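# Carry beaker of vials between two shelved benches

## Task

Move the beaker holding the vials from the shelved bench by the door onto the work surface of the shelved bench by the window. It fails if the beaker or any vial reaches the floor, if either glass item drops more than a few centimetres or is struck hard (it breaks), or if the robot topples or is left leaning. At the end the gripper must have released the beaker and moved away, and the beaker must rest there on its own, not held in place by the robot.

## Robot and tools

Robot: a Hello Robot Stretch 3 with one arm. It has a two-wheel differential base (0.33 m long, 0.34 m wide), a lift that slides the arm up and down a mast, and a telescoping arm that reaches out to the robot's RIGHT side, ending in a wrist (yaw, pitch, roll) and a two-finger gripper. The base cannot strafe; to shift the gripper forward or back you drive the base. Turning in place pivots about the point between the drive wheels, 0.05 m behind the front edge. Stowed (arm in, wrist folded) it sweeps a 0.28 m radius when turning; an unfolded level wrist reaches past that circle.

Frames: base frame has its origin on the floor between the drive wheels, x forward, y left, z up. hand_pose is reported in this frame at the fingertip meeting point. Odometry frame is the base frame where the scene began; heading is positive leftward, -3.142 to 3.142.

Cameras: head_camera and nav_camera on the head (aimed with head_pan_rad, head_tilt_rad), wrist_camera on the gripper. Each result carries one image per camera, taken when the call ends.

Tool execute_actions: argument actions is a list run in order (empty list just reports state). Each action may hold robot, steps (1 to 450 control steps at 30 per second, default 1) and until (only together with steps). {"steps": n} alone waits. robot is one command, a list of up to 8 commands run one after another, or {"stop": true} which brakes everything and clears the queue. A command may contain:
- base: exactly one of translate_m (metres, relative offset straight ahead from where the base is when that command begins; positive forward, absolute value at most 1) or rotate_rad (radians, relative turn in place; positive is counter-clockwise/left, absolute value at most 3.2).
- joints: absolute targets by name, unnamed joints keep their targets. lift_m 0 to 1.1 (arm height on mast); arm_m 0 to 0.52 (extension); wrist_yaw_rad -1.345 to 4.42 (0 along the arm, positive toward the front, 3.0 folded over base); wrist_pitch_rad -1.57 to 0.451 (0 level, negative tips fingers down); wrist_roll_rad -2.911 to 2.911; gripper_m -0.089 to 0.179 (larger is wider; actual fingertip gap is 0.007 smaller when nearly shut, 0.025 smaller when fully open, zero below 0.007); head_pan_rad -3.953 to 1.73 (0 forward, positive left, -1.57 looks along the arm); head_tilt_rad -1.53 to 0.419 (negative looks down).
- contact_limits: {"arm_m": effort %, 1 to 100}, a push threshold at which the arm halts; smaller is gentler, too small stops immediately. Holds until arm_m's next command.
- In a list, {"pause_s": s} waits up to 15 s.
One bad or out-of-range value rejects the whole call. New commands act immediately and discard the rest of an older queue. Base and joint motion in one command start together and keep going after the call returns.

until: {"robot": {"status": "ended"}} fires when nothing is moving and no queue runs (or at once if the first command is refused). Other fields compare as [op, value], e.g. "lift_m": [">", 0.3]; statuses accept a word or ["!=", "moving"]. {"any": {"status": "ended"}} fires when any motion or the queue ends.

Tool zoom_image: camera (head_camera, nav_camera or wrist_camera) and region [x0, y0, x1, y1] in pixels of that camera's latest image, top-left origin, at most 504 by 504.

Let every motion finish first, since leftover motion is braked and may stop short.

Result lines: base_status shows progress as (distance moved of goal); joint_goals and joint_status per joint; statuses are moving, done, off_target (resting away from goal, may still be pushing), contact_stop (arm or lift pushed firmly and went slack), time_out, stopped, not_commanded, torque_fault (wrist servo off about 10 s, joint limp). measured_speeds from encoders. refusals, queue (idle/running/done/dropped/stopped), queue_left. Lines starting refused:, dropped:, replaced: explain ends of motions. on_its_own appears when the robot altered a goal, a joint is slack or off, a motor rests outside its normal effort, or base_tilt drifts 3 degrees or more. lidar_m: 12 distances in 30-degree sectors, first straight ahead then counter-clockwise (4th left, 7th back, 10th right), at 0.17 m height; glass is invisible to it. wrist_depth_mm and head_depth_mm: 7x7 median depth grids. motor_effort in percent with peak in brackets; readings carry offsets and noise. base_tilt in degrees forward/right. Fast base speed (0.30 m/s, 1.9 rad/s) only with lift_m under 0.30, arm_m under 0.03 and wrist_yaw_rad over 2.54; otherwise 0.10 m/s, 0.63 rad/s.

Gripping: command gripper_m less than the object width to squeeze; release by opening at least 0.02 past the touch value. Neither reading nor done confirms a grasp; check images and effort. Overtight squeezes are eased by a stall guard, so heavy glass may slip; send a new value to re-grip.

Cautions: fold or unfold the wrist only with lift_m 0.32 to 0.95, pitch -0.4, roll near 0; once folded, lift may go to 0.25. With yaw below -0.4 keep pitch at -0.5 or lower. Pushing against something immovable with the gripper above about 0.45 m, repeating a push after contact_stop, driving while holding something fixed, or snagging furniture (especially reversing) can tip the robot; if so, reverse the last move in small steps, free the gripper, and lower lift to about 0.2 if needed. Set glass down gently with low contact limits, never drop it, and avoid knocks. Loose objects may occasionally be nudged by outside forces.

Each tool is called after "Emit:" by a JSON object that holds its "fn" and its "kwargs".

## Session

Emit:
{"fn": "execute_actions", "kwargs": {"actions": []}}

Scene clock: 0.00 s.
robot.base_odometry: x=+0.000 y=+0.000 heading=+0.000 (m, m, rad; robot's odometry frame)
robot.turned_by_wheels: +0.000 (rad since the last result)
robot.turned_by_imu: +0.000 (rad since the last result)
robot.base_tilt: forward=+0.2 right=-1.0 (deg)
robot.lidar_m: 1.39 2.08 1.14 1.11 1.17 1.78 1.98 1.94 1.62 1.59 1.68 1.83
robot.head_depth_mm: 1914 2037 2068 2077 1612 2111 1956 / 1890 2047 2079 2087 1647 2130 1974 / 1883 2060 2060 2079 1688 2132 1987 / 1868 2071 2089 2089 1708 2144 2015 / 1850 2107 2106 2113 2139 2149 1930 / 1840 2103 2142 2144 2137 2171 2018 / 1831 2138 2122 2137 2160 2177 2055
robot.base_status: not_commanded
robot.joint_positions: lift_m=+0.409 arm_m=-0.001 wrist_yaw_rad=+2.958 wrist_pitch_rad=-0.600 wrist_roll_rad=+0.016 gripper_m=+0.037 head_pan_rad=-0.005 head_tilt_rad=-0.005
robot.joint_goals: lift_m=+0.409 arm_m=-0.001 wrist_yaw_rad=+2.958 wrist_pitch_rad=-0.600 wrist_roll_rad=+0.016 gripper_m=+0.037 head_pan_rad=-0.005 head_tilt_rad=-0.005
robot.joint_status: lift_m=not_commanded arm_m=not_commanded wrist_yaw_rad=not_commanded wrist_pitch_rad=not_commanded wrist_roll_rad=not_commanded gripper_m=not_commanded head_pan_rad=not_commanded head_tilt_rad=not_commanded
robot.measured_speeds: translate_m=+0.000 rotate_rad=+0.000 lift_m=+0.000 arm_m=+0.000 wrist_yaw_rad=+0.000 wrist_pitch_rad=+0.000 wrist_roll_rad=+0.000 head_pan_rad=+0.000 head_tilt_rad=+0.000
robot: refusals=0 queue=idle queue_left=0
robot.motor_effort: left_wheel=+0 right_wheel=+0 lift_m=+23 arm_m=+0 wrist_yaw_rad=+0 wrist_pitch_rad=+6 wrist_roll_rad=+0 gripper_m=+0 head_pan_rad=+0 head_tilt_rad=+2 (%)
robot.hand_pose: x=+0.0149 y=+0.0504 z=+0.3827 quat_wxyz=(+0.272, +0.697, +0.144, +0.648) (m; robot's base frame)
robot.wrist_depth_mm: - - - - - - - / - - - - - - - / 973 - 971 966 969 952 970 / 798 778 785 796 772 782 791 / 685 671 682 674 681 669 669 / 590 587 - 601 593 587 579 / 514 - - - 522 513 514
pictures: head_camera (sideways: a quarter turn clockwise sets it upright), nav_camera (sideways: a quarter turn counterclockwise sets it upright), wrist_camera
camera_calibration (this result's frames):
head_camera: T_world_to_cam=[[-0.0324677, 0.0296772, -0.999032, 1.32266], [0.000980627, 0.99956, 0.029661, -0.0363316], [0.999472, -0.0000166535, -0.0324825, -0.00407343], [0, 0, 0, 1]] pos_world=[0.0470505, -0.00293724, 1.32232]
nav_camera: T_world_to_cam=[[-0.0251287, 0.023206, 0.999415, -1.25845], [0.0189359, -0.99954, 0.023685, 0.0144949], [0.999505, 0.01952, 0.0246777, -0.0795758], [0, 0, 0, 1]] pos_world=[0.0476386, 0.0452451, 1.25934]
wrist_camera: T_world_to_cam=[[0.982797, -0.183709, -0.0189885, 0.00113643], [-0.139015, -0.668141, -0.730933, 0.347886], [0.121592, 0.720998, -0.682185, 0.390263], [0, 0, 0, 1]] pos_world=[-0.000208689, -0.0487337, 0.520535]
Images, in order (width x height): head_camera 896x504, nav_camera 672x504, wrist_camera 644x364.

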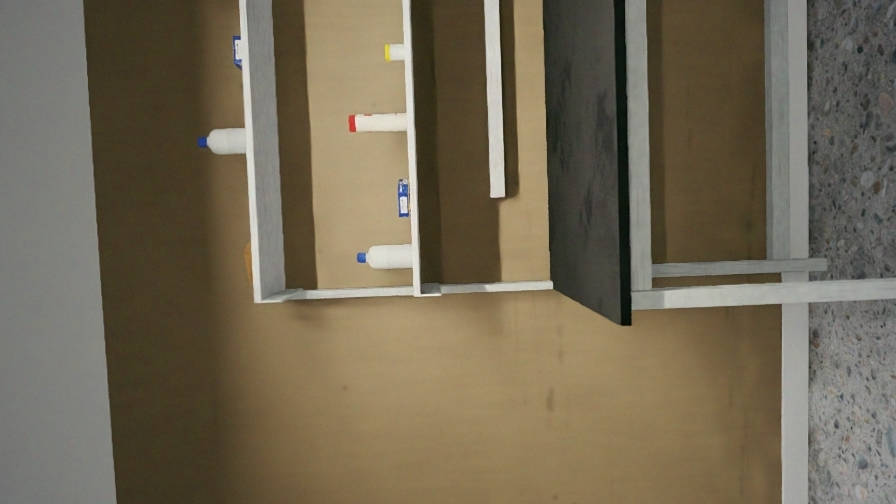

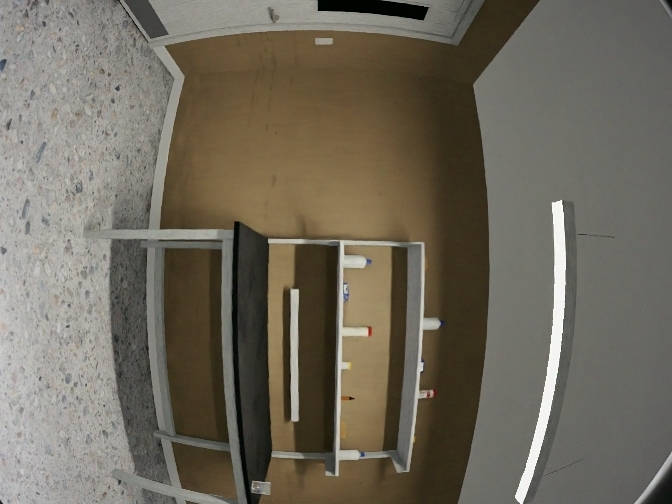

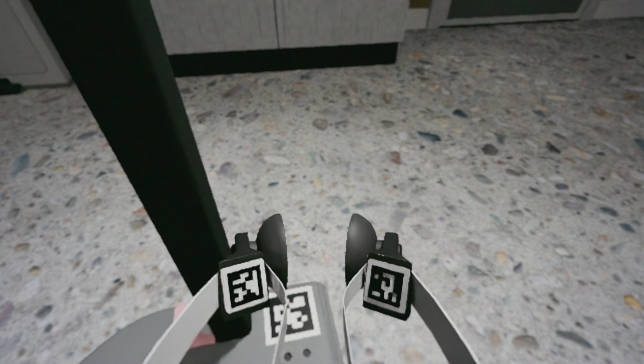

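Stow to drive fast.

Emit:
{"fn": "execute_actions", "kwargs": {"actions": [{"robot":{"base":{"rotate_rad":-0.9},"joints":{"head_pan_rad":0.2,"head_tilt_rad":-0.5,"wrist_pitch_rad":-0.4,"lift_m":0.28}},"steps":200,"until":{"robot":{"status":"ended"}}}]}}

Scene clock: 2.33 s.
robot.base_odometry: x=+0.000 y=+0.000 heading=-0.900 (m, m, rad; robot's odometry frame)
robot.turned_by_wheels: -0.900 (rad since the last result)
robot.turned_by_imu: -0.893 (rad since the last result)
robot.base_tilt: forward=+0.2 right=-1.0 (deg)
robot.lidar_m: 1.79 2.03 1.39 1.86 1.12 1.11 1.35 1.89 1.93 2.61 1.59 1.59
robot.head_depth_mm: 2135 2309 1878 1952 1899 1490 1236 / 2378 2560 2812 2615 1920 1500 1241 / 2435 2706 3011 2486 1924 1500 1245 / 2241 2447 2640 2627 1923 1518 1238 / 2048 2206 2421 2552 1928 1530 1248 / 1928 2074 1693 2437 1941 1529 1257 / 1810 1959 1544 2323 1957 1533 1265
robot.base_status: done (rotate_rad -0.8998 of -0.9000)
robot.joint_positions: lift_m=+0.280 arm_m=-0.001 wrist_yaw_rad=+2.958 wrist_pitch_rad=-0.421 wrist_roll_rad=+0.016 gripper_m=+0.037 head_pan_rad=+0.193 head_tilt_rad=-0.495
robot.joint_goals: lift_m=+0.280 arm_m=-0.001 wrist_yaw_rad=+2.958 wrist_pitch_rad=-0.400 wrist_roll_rad=+0.016 gripper_m=+0.037 head_pan_rad=+0.200 head_tilt_rad=-0.500
robot.joint_status: lift_m=done arm_m=not_commanded wrist_yaw_rad=not_commanded wrist_pitch_rad=done wrist_roll_rad=not_commanded gripper_m=not_commanded head_pan_rad=done head_tilt_rad=done
robot.measured_speeds: translate_m=+0.000 rotate_rad=+0.000 lift_m=+0.000 arm_m=+0.000 wrist_yaw_rad=+0.000 wrist_pitch_rad=+0.000 wrist_roll_rad=+0.000 head_pan_rad=+0.000 head_tilt_rad=+0.000
robot: refusals=0 queue=done queue_left=0
robot.motor_effort: left_wheel=+2(6) right_wheel=-2(6) lift_m=+16(22) arm_m=+0(1) wrist_yaw_rad=+1(1) wrist_pitch_rad=+10(10) wrist_roll_rad=+0(0) gripper_m=+0(0) head_pan_rad=+5(28) head_tilt_rad=-3(23) (%)
robot.hand_pose: x=+0.0196 y=+0.0761 z=+0.2924 quat_wxyz=(+0.211, +0.707, +0.082, +0.670) (m; robot's base frame)
robot.wrist_depth_mm: 856 - - - - - - / 905 - - - - - - / 942 - - - - - - / 802 - 789 787 784 792 785 / 630 599 650 631 657 626 632 / 521 521 - 521 535 518 523 / 459 - - - 444 443 446
pictures: head_camera (sideways: a quarter turn clockwise sets it upright), nav_camera (sideways: a quarter turn counterclockwise sets it upright), wrist_camera
camera_calibration (this result's frames):
head_camera: T_world_to_cam=[[-0.494691, -0.0665572, -0.866517, 1.15235], [-0.181226, 0.983044, 0.0279533, -0.0329782], [0.849964, 0.170863, -0.498365, 0.603194], [0, 0, 0, 1]] pos_world=[0.0513886, 0.00605269, 1.30006]
nav_camera: T_world_to_cam=[[0.434667, 0.108435, 0.894039, -1.12346], [0.223062, -0.974755, 0.0097754, 0.0313693], [0.87253, 0.195177, -0.447882, 0.536281], [0, 0, 0, 1]] pos_world=[0.0134111, 0.0477292, 1.2443]
wrist_camera: T_world_to_cam=[[0.983446, -0.180214, -0.018907, -0.00081712], [-0.113111, -0.529023, -0.841035, 0.320851], [0.141564, 0.829251, -0.54065, 0.259465], [0, 0, 0, 1]] pos_world=[0.000364466, -0.0455716, 0.410112]
Images, in order (width x height): head_camera 896x504, nav_camera 672x504, wrist_camera 644x364.

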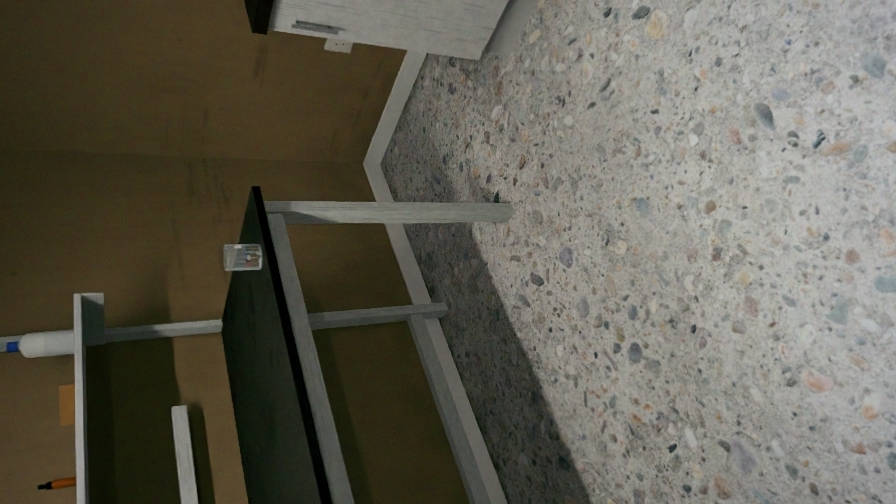

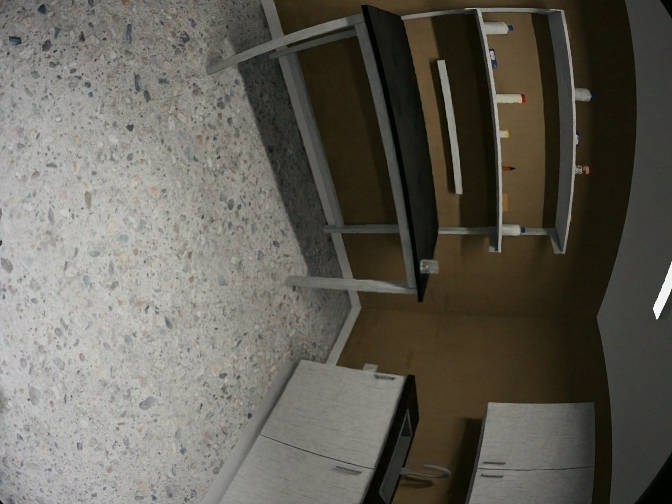

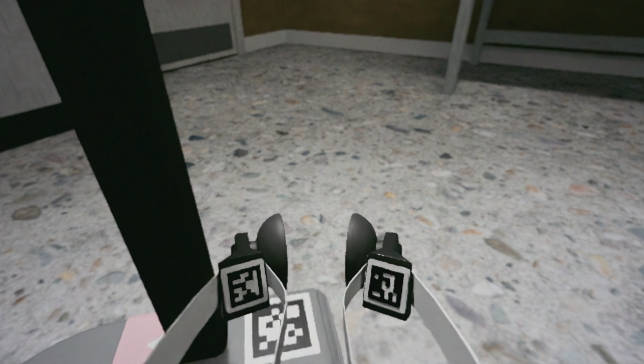

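Emit:
{"fn": "execute_actions", "kwargs": {"actions": [{"robot":[{"base":{"rotate_rad":-0.047}},{"base":{"translate_m":0.72},"joints":{"head_pan_rad":-1.57,"head_tilt_rad":-0.6}},{"base":{"translate_m":0.7}},{"base":{"rotate_rad":2.457}},{"joints":{"lift_m":0.5}},{"joints":{"lift_m":0.88,"wrist_yaw_rad":0}},{"joints":{"wrist_pitch_rad":0.025,"wrist_roll_rad":0,"gripper_m":0.16}}],"steps":450,"until":{"robot":{"status":"ended"}}},{"steps":300,"until":{"robot":{"status":"ended"}}}]}}

Scene clock: 24.43 s.
robot.base_odometry: x=+0.830 y=-1.152 heading=+1.510 (m, m, rad; robot's odometry frame)
robot.turned_by_wheels: +2.410 (rad since the last result)
robot.turned_by_imu: +2.381 (rad since the last result)
robot.base_tilt: forward=+0.2 right=-1.0 (deg)
robot.lidar_m: 2.24 2.27 3.12 2.76 0.73 0.52 0.50 0.52 0.50 0.49 1.17 1.35
robot.head_depth_mm: 1020 1142 1295 1483 1654 1492 - / 1022 1140 1263 667 654 1395 - / 994 1122 926 656 562 - - / 1014 1125 937 656 629 1407 1187 / 1012 1127 945 665 1585 1418 1192 / 1005 1119 947 668 1565 1422 1194 / 998 1120 958 672 1540 1428 1202
robot.base_status: done (rotate_rad +2.4568 of +2.4570)
robot.joint_positions: lift_m=+0.880 arm_m=-0.001 wrist_yaw_rad=+0.003 wrist_pitch_rad=+0.001 wrist_roll_rad=+0.005 gripper_m=+0.160 head_pan_rad=-1.564 head_tilt_rad=-0.593
robot.joint_goals: lift_m=+0.880 arm_m=-0.001 wrist_yaw_rad=+0.000 wrist_pitch_rad=+0.025 wrist_roll_rad=+0.000 gripper_m=+0.160 head_pan_rad=-1.570 head_tilt_rad=-0.600
robot.joint_status: lift_m=done arm_m=not_commanded wrist_yaw_rad=done wrist_pitch_rad=done wrist_roll_rad=done gripper_m=done head_pan_rad=done head_tilt_rad=done
robot.measured_speeds: translate_m=+0.000 rotate_rad=+0.000 lift_m=+0.000 arm_m=+0.000 wrist_yaw_rad=+0.000 wrist_pitch_rad=+0.000 wrist_roll_rad=+0.000 head_pan_rad=+0.000 head_tilt_rad=+0.000
robot: refusals=0 queue=done queue_left=0
robot.motor_effort: left_wheel=-3(7) right_wheel=+3(9) lift_m=+28(29) arm_m=-1(1) wrist_yaw_rad=-3(3) wrist_pitch_rad=+12(11) wrist_roll_rad=-2(1) gripper_m=+0(99) head_pan_rad=-5(54) head_tilt_rad=-2(14) (%)
robot.hand_pose: x=-0.0206 y=-0.4004 z=+0.9944 quat_wxyz=(+0.706, +0.001, -0.709, +0.001) (m; robot's base frame)
robot.wrist_depth_mm: 917 916 899 886 958 984 994 / 942 964 981 992 994 984 - / 972 970 987 - - - - / 992 - - - - - - / 471 528 479 475 - - - / 333 311 293 312 317 - - / - 231 232 232 236 238 -
pictures: head_camera (sideways: a quarter turn clockwise sets it upright), nav_camera (sideways: a quarter turn counterclockwise sets it upright), wrist_camera
camera_calibration (this result's frames):
head_camera: T_world_to_cam=[[0.0253295, 0.581607, -0.813075, 1.0795], [0.999623, -0.00611223, 0.0267688, -0.0386358], [0.0105992, -0.813447, -0.581543, 0.716532], [0, 0, 0, 1]] pos_world=[0.00368343, -0.0452179, 1.29544]
nav_camera: T_world_to_cam=[[0.0269325, -0.533314, 0.845488, -1.05765], [-0.999176, -0.0400528, 0.00656377, 0.0430072], [0.0303636, -0.844968, -0.533953, 0.653411], [0, 0, 0, 1]] pos_world=[0.051617, -0.0102251, 1.24284]
wrist_camera: T_world_to_cam=[[-0.999893, -0.0135155, -0.00566739, -0.0211039], [0.00358322, 0.149518, -0.988752, 1.07566], [0.0142108, -0.988667, -0.149454, -0.0796364], [0, 0, 0, 1]] pos_world=[-0.0238243, -0.23985, 1.05154]
Images, in order (width x height): head_camera 896x504, nav_camera 672x504, wrist_camera 644x364.

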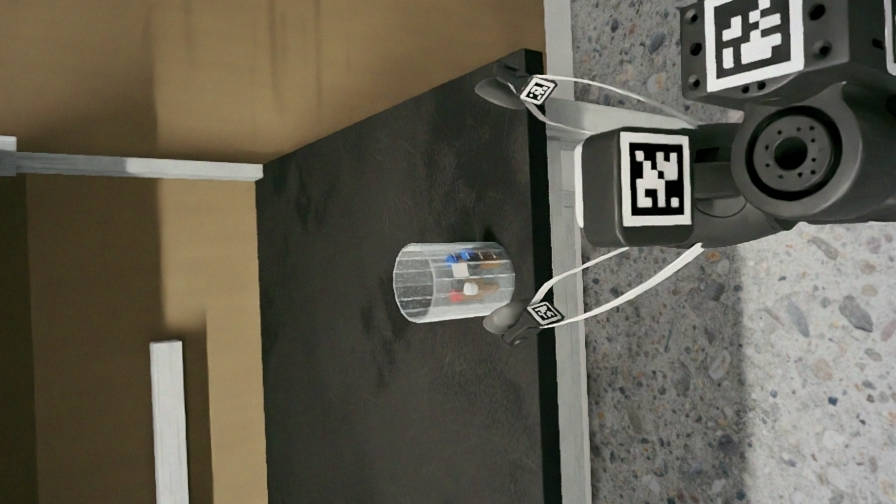

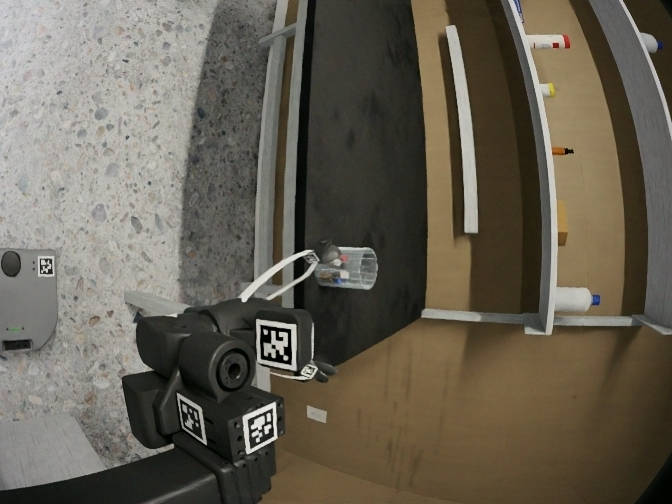

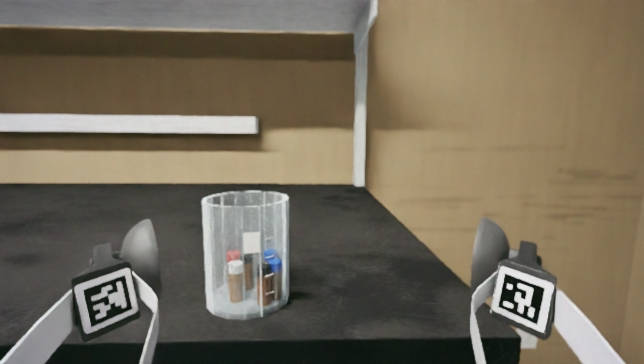

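Emit:
{"fn": "execute_actions", "kwargs": {"actions": [{"robot":[{"base":{"translate_m":0.064},"joints":{"lift_m":0.842}},{"joints":{"arm_m":0.06}}],"steps":450,"until":{"robot":{"status":"ended"}}}]}}

Scene clock: 27.90 s.
robot.base_odometry: x=+0.834 y=-1.088 heading=+1.510 (m, m, rad; robot's odometry frame)
robot.turned_by_wheels: +0.000 (rad since the last result)
robot.turned_by_imu: +0.000 (rad since the last result)
robot.base_tilt: forward=+0.2 right=-1.0 (deg)
robot.lidar_m: 2.18 2.21 3.10 2.75 0.82 0.59 0.57 0.58 0.51 1.13 1.16 1.30
robot.head_depth_mm: 1019 1138 1296 651 645 - - / 1002 1120 979 677 633 - - / 1013 1135 924 655 560 - 1130 / 1012 1133 938 661 625 1416 1191 / 1009 1130 943 663 1565 1419 1197 / 1002 1119 947 667 1555 1412 1192 / 1000 1112 959 672 1545 1422 1196
robot.base_status: done (translate_m +0.0640 of +0.0640)
robot.joint_positions: lift_m=+0.842 arm_m=+0.060 wrist_yaw_rad=+0.003 wrist_pitch_rad=+0.002 wrist_roll_rad=+0.005 gripper_m=+0.160 head_pan_rad=-1.564 head_tilt_rad=-0.593
robot.joint_goals: lift_m=+0.842 arm_m=+0.060 wrist_yaw_rad=+0.000 wrist_pitch_rad=+0.025 wrist_roll_rad=+0.000 gripper_m=+0.160 head_pan_rad=-1.570 head_tilt_rad=-0.600
robot.joint_status: lift_m=done arm_m=done wrist_yaw_rad=done wrist_pitch_rad=done wrist_roll_rad=done gripper_m=done head_pan_rad=done head_tilt_rad=done
robot.measured_speeds: translate_m=+0.000 rotate_rad=+0.000 lift_m=+0.000 arm_m=+0.000 wrist_yaw_rad=+0.000 wrist_pitch_rad=+0.000 wrist_roll_rad=+0.000 head_pan_rad=+0.000 head_tilt_rad=+0.000
robot: refusals=0 queue=done queue_left=0
robot.motor_effort: left_wheel=-2(6) right_wheel=+3(6) lift_m=+17(26) arm_m=+3(4) wrist_yaw_rad=-3(4) wrist_pitch_rad=+11(11) wrist_roll_rad=-2(2) gripper_m=+0(0) head_pan_rad=-5(4) head_tilt_rad=-3(3) (%)
robot.hand_pose: x=-0.0207 y=-0.4610 z=+0.9574 quat_wxyz=(+0.706, +0.001, -0.709, +0.001) (m; robot's base frame)
robot.wrist_depth_mm: 887 903 883 912 920 924 939 / 894 908 906 919 919 938 943 / 931 933 933 949 959 984 998 / 737 766 763 776 964 989 998 / 347 390 354 234 359 - - / 244 230 231 212 232 - 253 / - 170 171 172 172 169 174
pictures: head_camera (sideways: a quarter turn clockwise sets it upright), nav_camera (sideways: a quarter turn counterclockwise sets it upright), wrist_camera
camera_calibration (this result's frames):
head_camera: T_world_to_cam=[[0.0253296, 0.581607, -0.813076, 1.0795], [0.999623, -0.00611247, 0.0267688, -0.0386358], [0.010599, -0.813447, -0.581542, 0.716532], [0, 0, 0, 1]] pos_world=[0.00368342, -0.0452179, 1.29544]
nav_camera: T_world_to_cam=[[0.0269324, -0.533314, 0.845488, -1.05765], [-0.999176, -0.0400525, 0.00656377, 0.0430072], [0.0303634, -0.844969, -0.533953, 0.653411], [0, 0, 0, 1]] pos_world=[0.051617, -0.0102251, 1.24284]
wrist_camera: T_world_to_cam=[[-0.999902, -0.0129059, -0.00536225, -0.0223013], [0.00339108, 0.148171, -0.988956, 1.04769], [0.0135579, -0.988878, -0.148113, -0.146421], [0, 0, 0, 1]] pos_world=[-0.0238668, -0.300318, 1.01431]
Images, in order (width x height): head_camera 896x504, nav_camera 672x504, wrist_camera 644x364.

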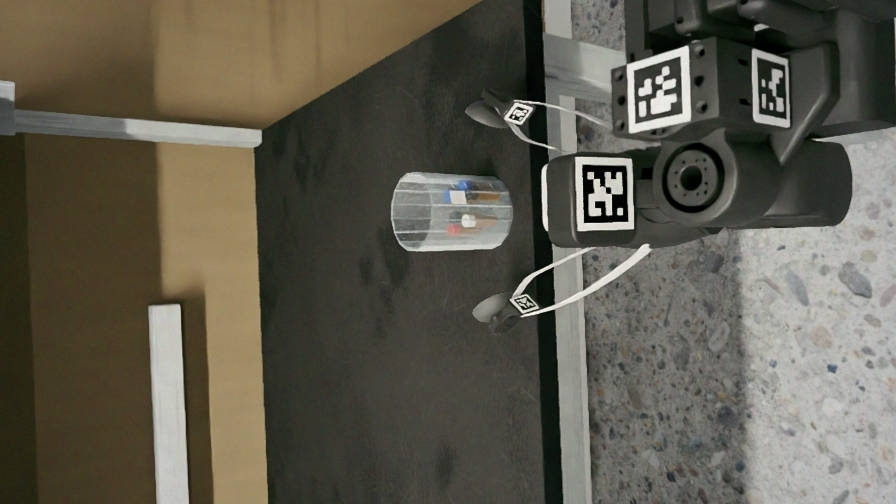

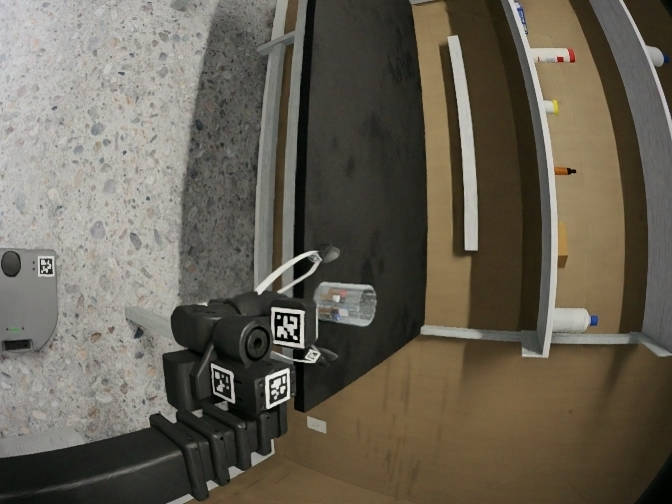

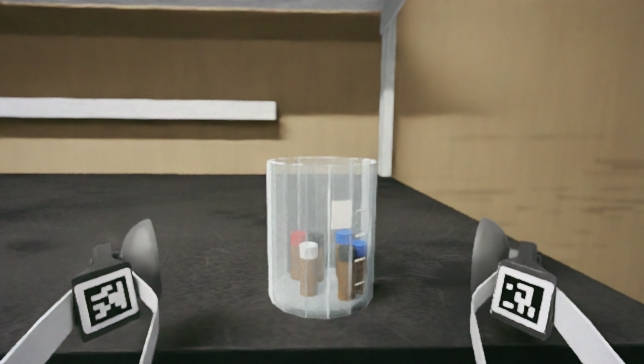

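Emit:
{"fn": "execute_actions", "kwargs": {"actions": [{"robot":[{"joints":{"arm_m":0.112,"head_pan_rad":1.5,"head_tilt_rad":-0.5}},{"joints":{"gripper_m":0.03}},{"joints":{"lift_m":0.87}}],"steps":450,"until":{"robot":{"status":"ended"}}}]}}

Scene clock: 32.50 s.
robot.base_odometry: x=+0.834 y=-1.088 heading=+1.510 (m, m, rad; robot's odometry frame)
robot.turned_by_wheels: +0.000 (rad since the last result)
robot.turned_by_imu: -0.001 (rad since the last result)
robot.base_tilt: forward=+0.3 right=-1.0 (deg)
robot.lidar_m: 2.18 2.21 3.10 2.75 0.82 0.59 0.57 0.58 0.51 1.13 1.16 1.30
robot.head_depth_mm: 3097 3337 3572 2511 1860 1485 1223 / 3042 3276 3585 2527 1852 1495 1231 / 3003 3202 3531 2545 1885 1486 1236 / 2990 3208 3453 2590 1899 1500 1237 / 2978 3285 3490 2627 1905 1500 1243 / 2919 3233 3462 2576 1933 1538 - / 2890 3158 3460 2619 1880 1564 -
robot.base_status: done (translate_m +0.0640 of +0.0640)
robot.joint_positions: lift_m=+0.870 arm_m=+0.112 wrist_yaw_rad=+0.001 wrist_pitch_rad=-0.006 wrist_roll_rad=+0.005 gripper_m=+0.031 head_pan_rad=+1.493 head_tilt_rad=-0.507
robot.joint_goals: lift_m=+0.870 arm_m=+0.112 wrist_yaw_rad=+0.000 wrist_pitch_rad=+0.025 wrist_roll_rad=+0.000 gripper_m=+0.030 head_pan_rad=+1.500 head_tilt_rad=-0.500
robot.joint_status: lift_m=done arm_m=done wrist_yaw_rad=done wrist_pitch_rad=done wrist_roll_rad=done gripper_m=done head_pan_rad=done head_tilt_rad=done
robot.measured_speeds: translate_m=+0.000 rotate_rad=+0.000 lift_m=+0.000 arm_m=+0.000 wrist_yaw_rad=+0.000 wrist_pitch_rad=+0.000 wrist_roll_rad=+0.000 head_pan_rad=+0.000 head_tilt_rad=+0.000
robot: refusals=0 queue=done queue_left=0
robot.motor_effort: left_wheel=-3(2) right_wheel=+3(3) lift_m=+29(27) arm_m=+3(3) wrist_yaw_rad=-1(3) wrist_pitch_rad=+14(14) wrist_roll_rad=-2(1) gripper_m=-24(100) head_pan_rad=+5(55) head_tilt_rad=+4(10) (%)
robot.hand_pose: x=-0.0211 y=-0.5128 z=+0.9829 quat_wxyz=(+0.706, +0.003, -0.709, -0.002) (m; robot's base frame)
robot.wrist_depth_mm: 826 841 839 846 867 874 886 / 842 845 858 868 869 871 902 / 867 875 893 890 888 908 904 / 871 884 894 893 910 943 948 / 427 422 480 431 487 957 972 / 279 282 284 176 - 288 990 / 210 210 212 191 208 213 216
pictures: head_camera (sideways: a quarter turn clockwise sets it upright), nav_camera (sideways: a quarter turn counterclockwise sets it upright), wrist_camera
camera_calibration (this result's frames):
head_camera: T_world_to_cam=[[-0.0691164, -0.505445, -0.860086, 1.14137], [-0.995659, 0.088818, 0.0278156, -0.0278304], [0.0623318, 0.858275, -0.50939, 0.622343], [0, 0, 0, 1]] pos_world=[0.0123859, 0.0452294, 1.29947]
nav_camera: T_world_to_cam=[[0.0127306, 0.459172, 0.888256, -1.11334], [0.998906, -0.0458124, 0.00936567, 0.0271702], [0.0449936, 0.887165, -0.459253, 0.556126], [0, 0, 0, 1]] pos_world=[-0.0379891, 0.0190833, 1.24408]
wrist_camera: T_world_to_cam=[[-0.999921, -0.0113809, -0.00541971, -0.0223767], [0.00358464, 0.155472, -0.987834, 1.08317], [0.0120851, -0.987775, -0.155419, -0.186187], [0, 0, 0, 1]] pos_world=[-0.0240076, -0.352567, 1.04093]
Images, in order (width x height): head_camera 896x504, nav_camera 672x504, wrist_camera 644x364.

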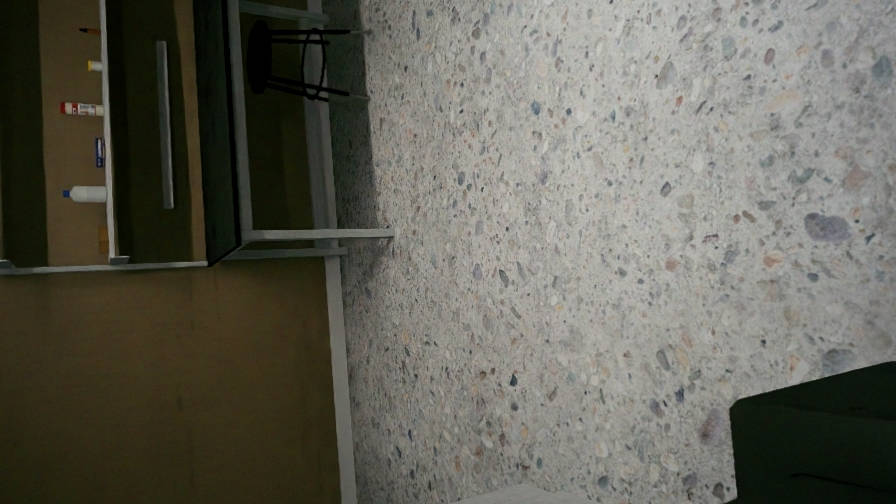

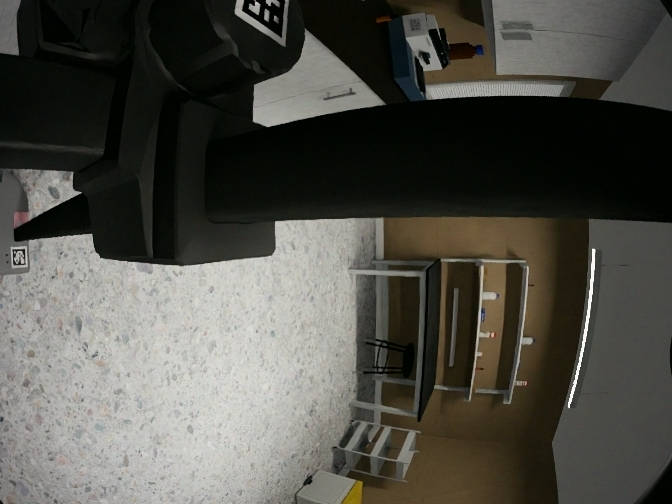

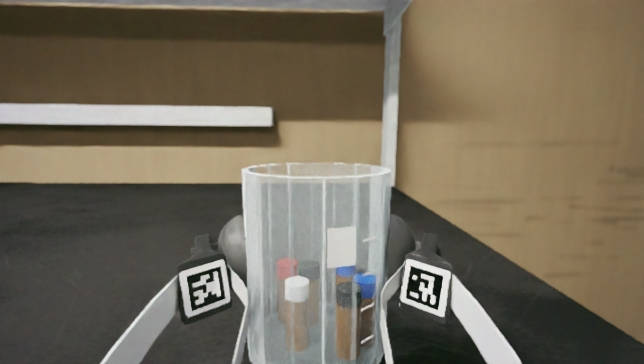

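Emit:
{"fn": "execute_actions", "kwargs": {"actions": [{"robot":[{"base":{"rotate_rad":1.3},"joints":{"lift_m":0.9,"arm_m":0.02,"head_pan_rad":0,"head_tilt_rad":-0.6}},{"base":{"translate_m":1.0}},{"base":{"translate_m":0.6}}],"steps":450,"until":{"robot":{"status":"ended"}}},{"steps":300,"until":{"robot":{"status":"ended"}}}]}}

Scene clock: 54.03 s.
robot.base_odometry: x=-0.679 y=-0.567 heading=+2.810 (m, m, rad; robot's odometry frame)
robot.turned_by_wheels: +1.300 (rad since the last result)
robot.turned_by_imu: +1.291 (rad since the last result)
robot.base_tilt: forward=+0.2 right=-1.0 (deg)
robot.lidar_m: 1.83 1.21 1.91 1.03 1.03 1.17 1.96 2.13 1.98 1.69 1.70 1.62
robot.head_depth_mm: 1885 2029 2423 2237 1704 1392 1173 / 1868 1981 1566 2215 1728 1404 1185 / 1817 1916 1477 2144 1716 1413 1181 / 1717 1859 1491 2225 1735 1410 1182 / 1649 1825 1409 2178 1738 1418 1197 / 1594 1780 1337 2204 1684 1422 1196 / 1572 1772 1341 2061 1756 1425 1199
robot.base_status: done (translate_m +0.6000 of +0.6000)
robot.joint_positions: lift_m=+0.900 arm_m=+0.020 wrist_yaw_rad=+0.001 wrist_pitch_rad=-0.006 wrist_roll_rad=+0.005 gripper_m=+0.031 head_pan_rad=+0.007 head_tilt_rad=-0.593
robot.joint_goals: lift_m=+0.900 arm_m=+0.020 wrist_yaw_rad=+0.000 wrist_pitch_rad=+0.025 wrist_roll_rad=+0.000 gripper_m=+0.030 head_pan_rad=+0.000 head_tilt_rad=-0.600
robot.joint_status: lift_m=done arm_m=done wrist_yaw_rad=done wrist_pitch_rad=done wrist_roll_rad=done gripper_m=done head_pan_rad=done head_tilt_rad=done
robot.measured_speeds: translate_m=+0.000 rotate_rad=+0.000 lift_m=+0.000 arm_m=+0.000 wrist_yaw_rad=+0.000 wrist_pitch_rad=+0.000 wrist_roll_rad=+0.000 head_pan_rad=+0.000 head_tilt_rad=+0.000
robot: refusals=0 queue=done queue_left=0
robot.motor_effort: left_wheel=-3(4) right_wheel=+3(6) lift_m=+29(29) arm_m=-4(4) wrist_yaw_rad=-1(1) wrist_pitch_rad=+15(15) wrist_roll_rad=-2(2) gripper_m=-23(24) head_pan_rad=-5(57) head_tilt_rad=-3(11) (%)
robot.hand_pose: x=-0.0211 y=-0.4213 z=+1.0126 quat_wxyz=(+0.706, +0.003, -0.708, -0.002) (m; robot's base frame)
robot.wrist_depth_mm: - - - - - - - / - - - - - - - / - - - - - - - / - - - - - - - / - - - - - - - / - - - 177 - - - / - - - - - - -
pictures: head_camera (sideways: a quarter turn clockwise sets it upright), nav_camera (sideways: a quarter turn counterclockwise sets it upright), wrist_camera
camera_calibration (this result's frames):
head_camera: T_world_to_cam=[[-0.580963, 0.0254025, -0.813534, 1.08379], [0.00620871, 0.999622, 0.0267793, -0.0325896], [0.813906, 0.0105068, -0.580901, 0.710798], [0, 0, 0, 1]] pos_world=[0.0513227, -0.00242188, 1.29548]
nav_camera: T_world_to_cam=[[0.532651, 0.026865, 0.845909, -1.06128], [0.0399301, -0.999181, 0.00658966, 0.0366349], [0.845393, 0.0302672, -0.533287, 0.647573], [0, 0, 0, 1]] pos_world=[0.016377, 0.0455161, 1.24285]
wrist_camera: T_world_to_cam=[[-0.999922, -0.0113732, -0.00510592, -0.0214904], [0.0032658, 0.156297, -0.987705, 1.09858], [0.0120314, -0.987645, -0.156248, -0.0903308], [0, 0, 0, 1]] pos_world=[-0.0239897, -0.261164, 1.07085]
Images, in order (width x height): head_camera 896x504, nav_camera 672x504, wrist_camera 644x364.

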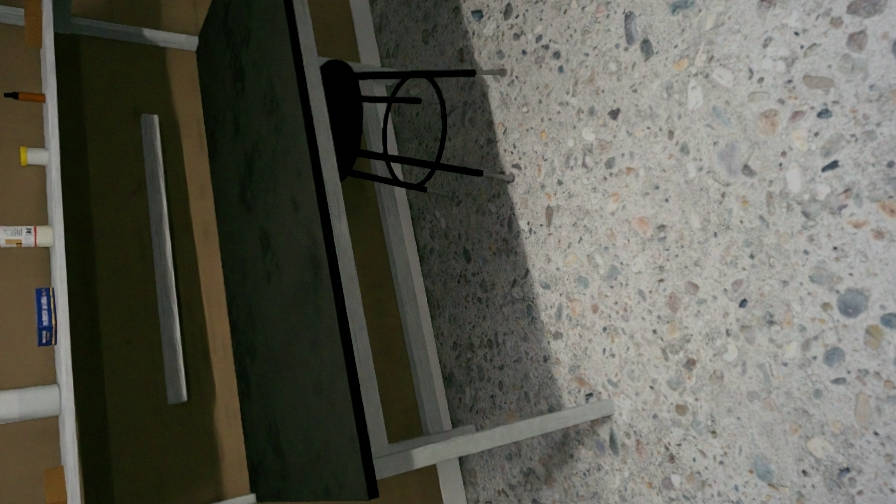

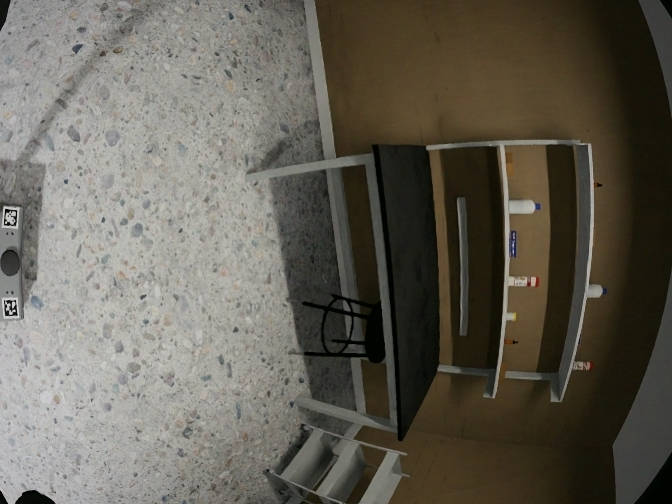

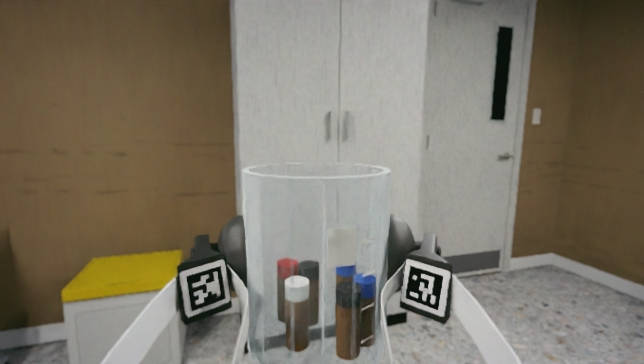

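Emit:
{"fn": "execute_actions", "kwargs": {"actions": [{"robot":[{"base":{"translate_m":0.55},"joints":{"lift_m":0.77,"head_pan_rad":-1.57,"head_tilt_rad":-0.6}},{"base":{"rotate_rad":1.7},"joints":{"arm_m":0.15}},{"joints":{"arm_m":0.47}}],"steps":450,"until":{"robot":{"status":"ended"}}},{"steps":300,"until":{"robot":{"status":"ended"}}}]}}

Scene clock: 68.30 s.
robot.base_odometry: x=-1.199 y=-0.388 heading=-1.773 (m, m, rad; robot's odometry frame)
robot.turned_by_wheels: +1.700 (rad since the last result)
robot.turned_by_imu: +1.689 (rad since the last result)
robot.base_tilt: forward=+0.2 right=-0.9 (deg)
robot.lidar_m: 1.78 1.25 1.45 2.64 3.18 1.68 1.53 1.36 1.00 1.34 0.72 1.81
robot.head_depth_mm: 1284 1431 1278 952 1744 - - / 1235 1408 1284 991 1643 1404 1183 / 1223 1396 1380 845 1722 1411 1187 / 1185 1358 1387 889 1681 1410 1194 / 1192 1321 1323 933 1630 1411 1189 / 1156 1329 1329 931 1648 1425 1196 / 1131 1305 1308 943 869 1320 1195
robot.base_status: done (rotate_rad +1.6998 of +1.7000)
robot.joint_positions: lift_m=+0.770 arm_m=+0.470 wrist_yaw_rad=+0.001 wrist_pitch_rad=-0.007 wrist_roll_rad=+0.005 gripper_m=+0.031 head_pan_rad=-1.563 head_tilt_rad=-0.593
robot.joint_goals: lift_m=+0.770 arm_m=+0.470 wrist_yaw_rad=+0.000 wrist_pitch_rad=+0.025 wrist_roll_rad=+0.000 gripper_m=+0.030 head_pan_rad=-1.570 head_tilt_rad=-0.600
robot.joint_status: lift_m=done arm_m=done wrist_yaw_rad=done wrist_pitch_rad=done wrist_roll_rad=done gripper_m=done head_pan_rad=done head_tilt_rad=done
robot.measured_speeds: translate_m=+0.000 rotate_rad=+0.000 lift_m=+0.000 arm_m=+0.000 wrist_yaw_rad=+0.000 wrist_pitch_rad=+0.000 wrist_roll_rad=+0.000 head_pan_rad=+0.000 head_tilt_rad=+0.000
robot: refusals=0 queue=done queue_left=0
robot.motor_effort: left_wheel=-3(5) right_wheel=+3(7) lift_m=+17(29) arm_m=+3(4) wrist_yaw_rad=-1(1) wrist_pitch_rad=+15(15) wrist_roll_rad=-1(1) gripper_m=-24(24) head_pan_rad=-5(59) head_tilt_rad=-4(3) (%)
robot.hand_pose: x=-0.0211 y=-0.8708 z=+0.8832 quat_wxyz=(+0.706, +0.003, -0.708, -0.002) (m; robot's base frame)
robot.wrist_depth_mm: 661 696 735 760 798 785 775 / 681 699 739 789 817 874 918 / 697 726 743 785 836 876 962 / 715 742 779 823 867 927 966 / 584 589 655 598 679 607 611 / 387 392 391 176 - 394 401 / 293 292 292 266 293 298 298
pictures: head_camera (sideways: a quarter turn clockwise sets it upright), nav_camera (sideways: a quarter turn counterclockwise sets it upright), wrist_camera
camera_calibration (this result's frames):
head_camera: T_world_to_cam=[[0.0251006, 0.581112, -0.813436, 1.07997], [0.999625, -0.00569558, 0.026777, -0.0386466], [0.0109275, -0.813803, -0.581038, 0.715873], [0, 0, 0, 1]] pos_world=[0.00370155, -0.0452229, 1.29547]
nav_camera: T_world_to_cam=[[0.0271419, -0.532778, 0.845819, -1.05808], [-0.99916, -0.0404486, 0.00658415, 0.0429806], [0.0307043, -0.845288, -0.533429, 0.652727], [0, 0, 0, 1]] pos_world=[0.0516213, -0.0102436, 1.24285]
wrist_camera: T_world_to_cam=[[-0.999923, -0.0113522, -0.00510939, -0.0272463], [0.00326889, 0.156595, -0.987657, 1.04117], [0.0120122, -0.987598, -0.156546, -0.554117], [0, 0, 0, 1]] pos_world=[-0.0239915, -0.710596, 0.94144]
Images, in order (width x height): head_camera 896x504, nav_camera 672x504, wrist_camera 644x364.

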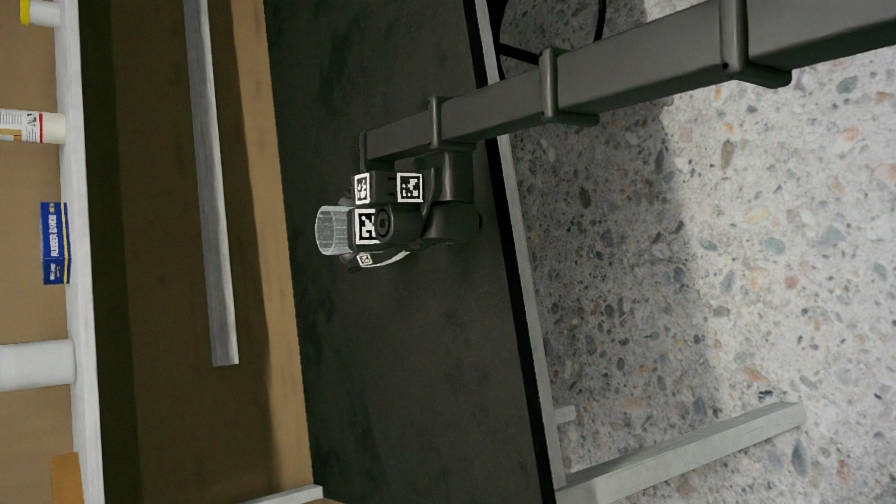

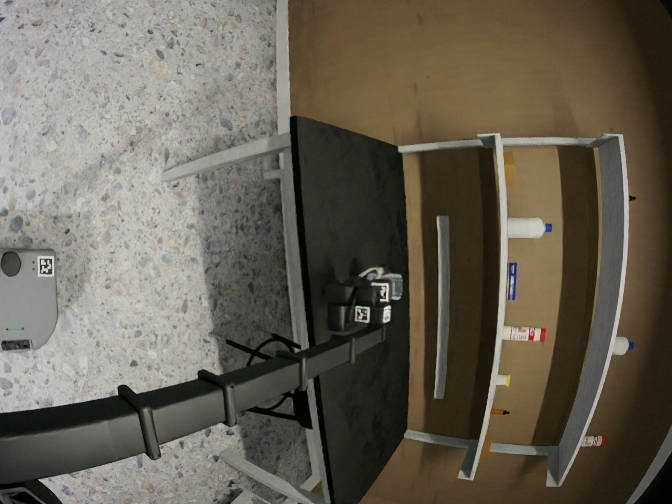

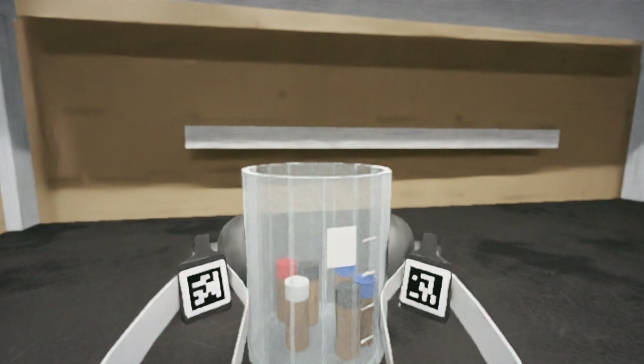

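Emit:
{"fn": "execute_actions", "kwargs": {"actions": [{"robot":[{"joints":{"lift_m":0.705}},{"joints":{"lift_m":0.692}}],"steps":450,"until":{"robot":{"status":"ended"}}}]}}

Scene clock: 70.57 s.
robot.base_odometry: x=-1.199 y=-0.388 heading=-1.773 (m, m, rad; robot's odometry frame)
robot.turned_by_wheels: +0.000 (rad since the last result)
robot.turned_by_imu: +0.000 (rad since the last result)
robot.base_tilt: forward=+0.3 right=-1.0 (deg)
robot.lidar_m: 1.77 1.25 1.45 2.64 3.16 1.68 1.53 1.36 1.00 1.34 0.72 1.81
robot.head_depth_mm: 1282 1433 1278 952 1691 1432 - / 1235 1402 1275 955 1675 1369 1179 / 1225 1388 1297 - 1692 1419 1194 / 1182 1343 1310 931 1684 1413 1189 / 1190 1320 1322 928 1644 1407 1193 / 1155 1329 1329 933 1640 1413 1188 / 1128 1301 1309 942 868 1312 1198
robot.base_status: done (rotate_rad +1.6998 of +1.7000)
robot.joint_positions: lift_m=+0.693 arm_m=+0.470 wrist_yaw_rad=+0.001 wrist_pitch_rad=+0.003 wrist_roll_rad=+0.005 gripper_m=+0.031 head_pan_rad=-1.563 head_tilt_rad=-0.593
robot.joint_goals: lift_m=+0.692 arm_m=+0.470 wrist_yaw_rad=+0.000 wrist_pitch_rad=+0.025 wrist_roll_rad=+0.000 gripper_m=+0.030 head_pan_rad=-1.570 head_tilt_rad=-0.600
robot.joint_status: lift_m=done arm_m=done wrist_yaw_rad=done wrist_pitch_rad=done wrist_roll_rad=done gripper_m=done head_pan_rad=done head_tilt_rad=done
robot.measured_speeds: translate_m=+0.000 rotate_rad=+0.000 lift_m=+0.000 arm_m=+0.000 wrist_yaw_rad=+0.000 wrist_pitch_rad=+0.000 wrist_roll_rad=+0.000 head_pan_rad=+0.000 head_tilt_rad=+0.000
robot: refusals=0 queue=done queue_left=0
robot.motor_effort: left_wheel=-2(2) right_wheel=+3(3) lift_m=+12(15) arm_m=+3(3) wrist_yaw_rad=-1(1) wrist_pitch_rad=+10(15) wrist_roll_rad=-1(2) gripper_m=-23(23) head_pan_rad=-4(5) head_tilt_rad=-2(3) (%)
robot.hand_pose: x=-0.0211 y=-0.8710 z=+0.8079 quat_wxyz=(+0.706, +0.000, -0.708, +0.001) (m; robot's base frame)
robot.wrist_depth_mm: 669 696 739 765 802 858 914 / 682 701 743 780 837 892 941 / 697 731 757 798 833 897 955 / 627 724 753 805 807 816 826 / 355 359 401 364 411 372 370 / 234 235 235 176 - 240 241 / 174 174 174 158 175 177 177
pictures: head_camera (sideways: a quarter turn clockwise sets it upright), nav_camera (sideways: a quarter turn counterclockwise sets it upright), wrist_camera
camera_calibration (this result's frames):
head_camera: T_world_to_cam=[[0.0251006, 0.581112, -0.813436, 1.07997], [0.999625, -0.00569558, 0.026777, -0.0386466], [0.0109275, -0.813803, -0.581038, 0.715873], [0, 0, 0, 1]] pos_world=[0.00370155, -0.0452229, 1.29547]
nav_camera: T_world_to_cam=[[0.0271419, -0.532779, 0.845819, -1.05808], [-0.99916, -0.0404486, 0.00658415, 0.0429806], [0.0307043, -0.845288, -0.533429, 0.652727], [0, 0, 0, 1]] pos_world=[0.0516213, -0.0102435, 1.24285]
wrist_camera: T_world_to_cam=[[-0.999922, -0.0114063, -0.00501316, -0.0277565], [0.00328036, 0.147152, -0.989108, 0.959848], [0.0120197, -0.989048, -0.147103, -0.575024], [0, 0, 0, 1]] pos_world=[-0.0239914, -0.710286, 0.864666]
Images, in order (width x height): head_camera 896x504, nav_camera 672x504, wrist_camera 644x364.

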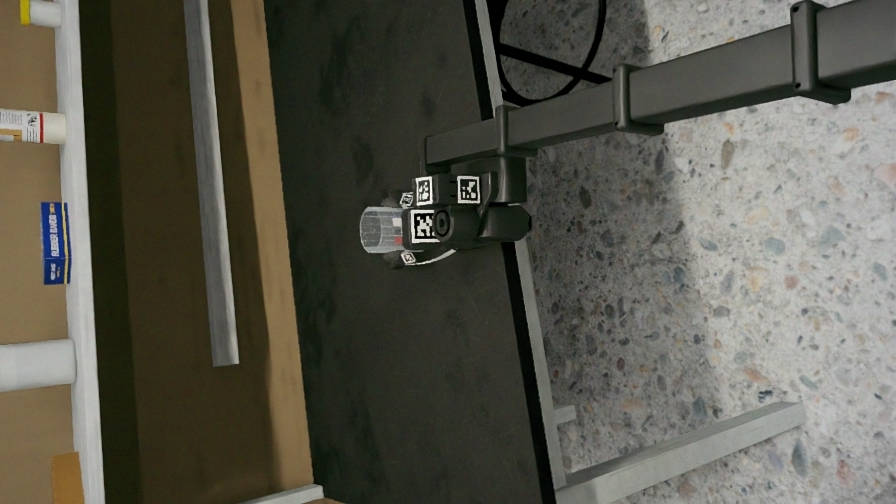

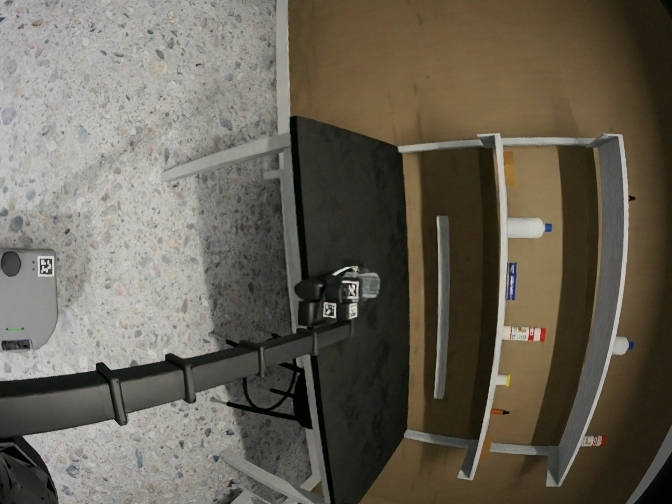

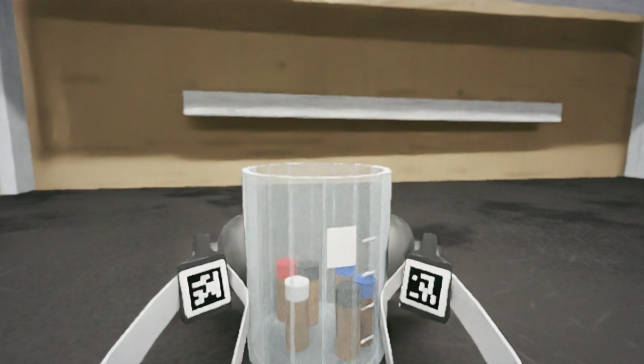

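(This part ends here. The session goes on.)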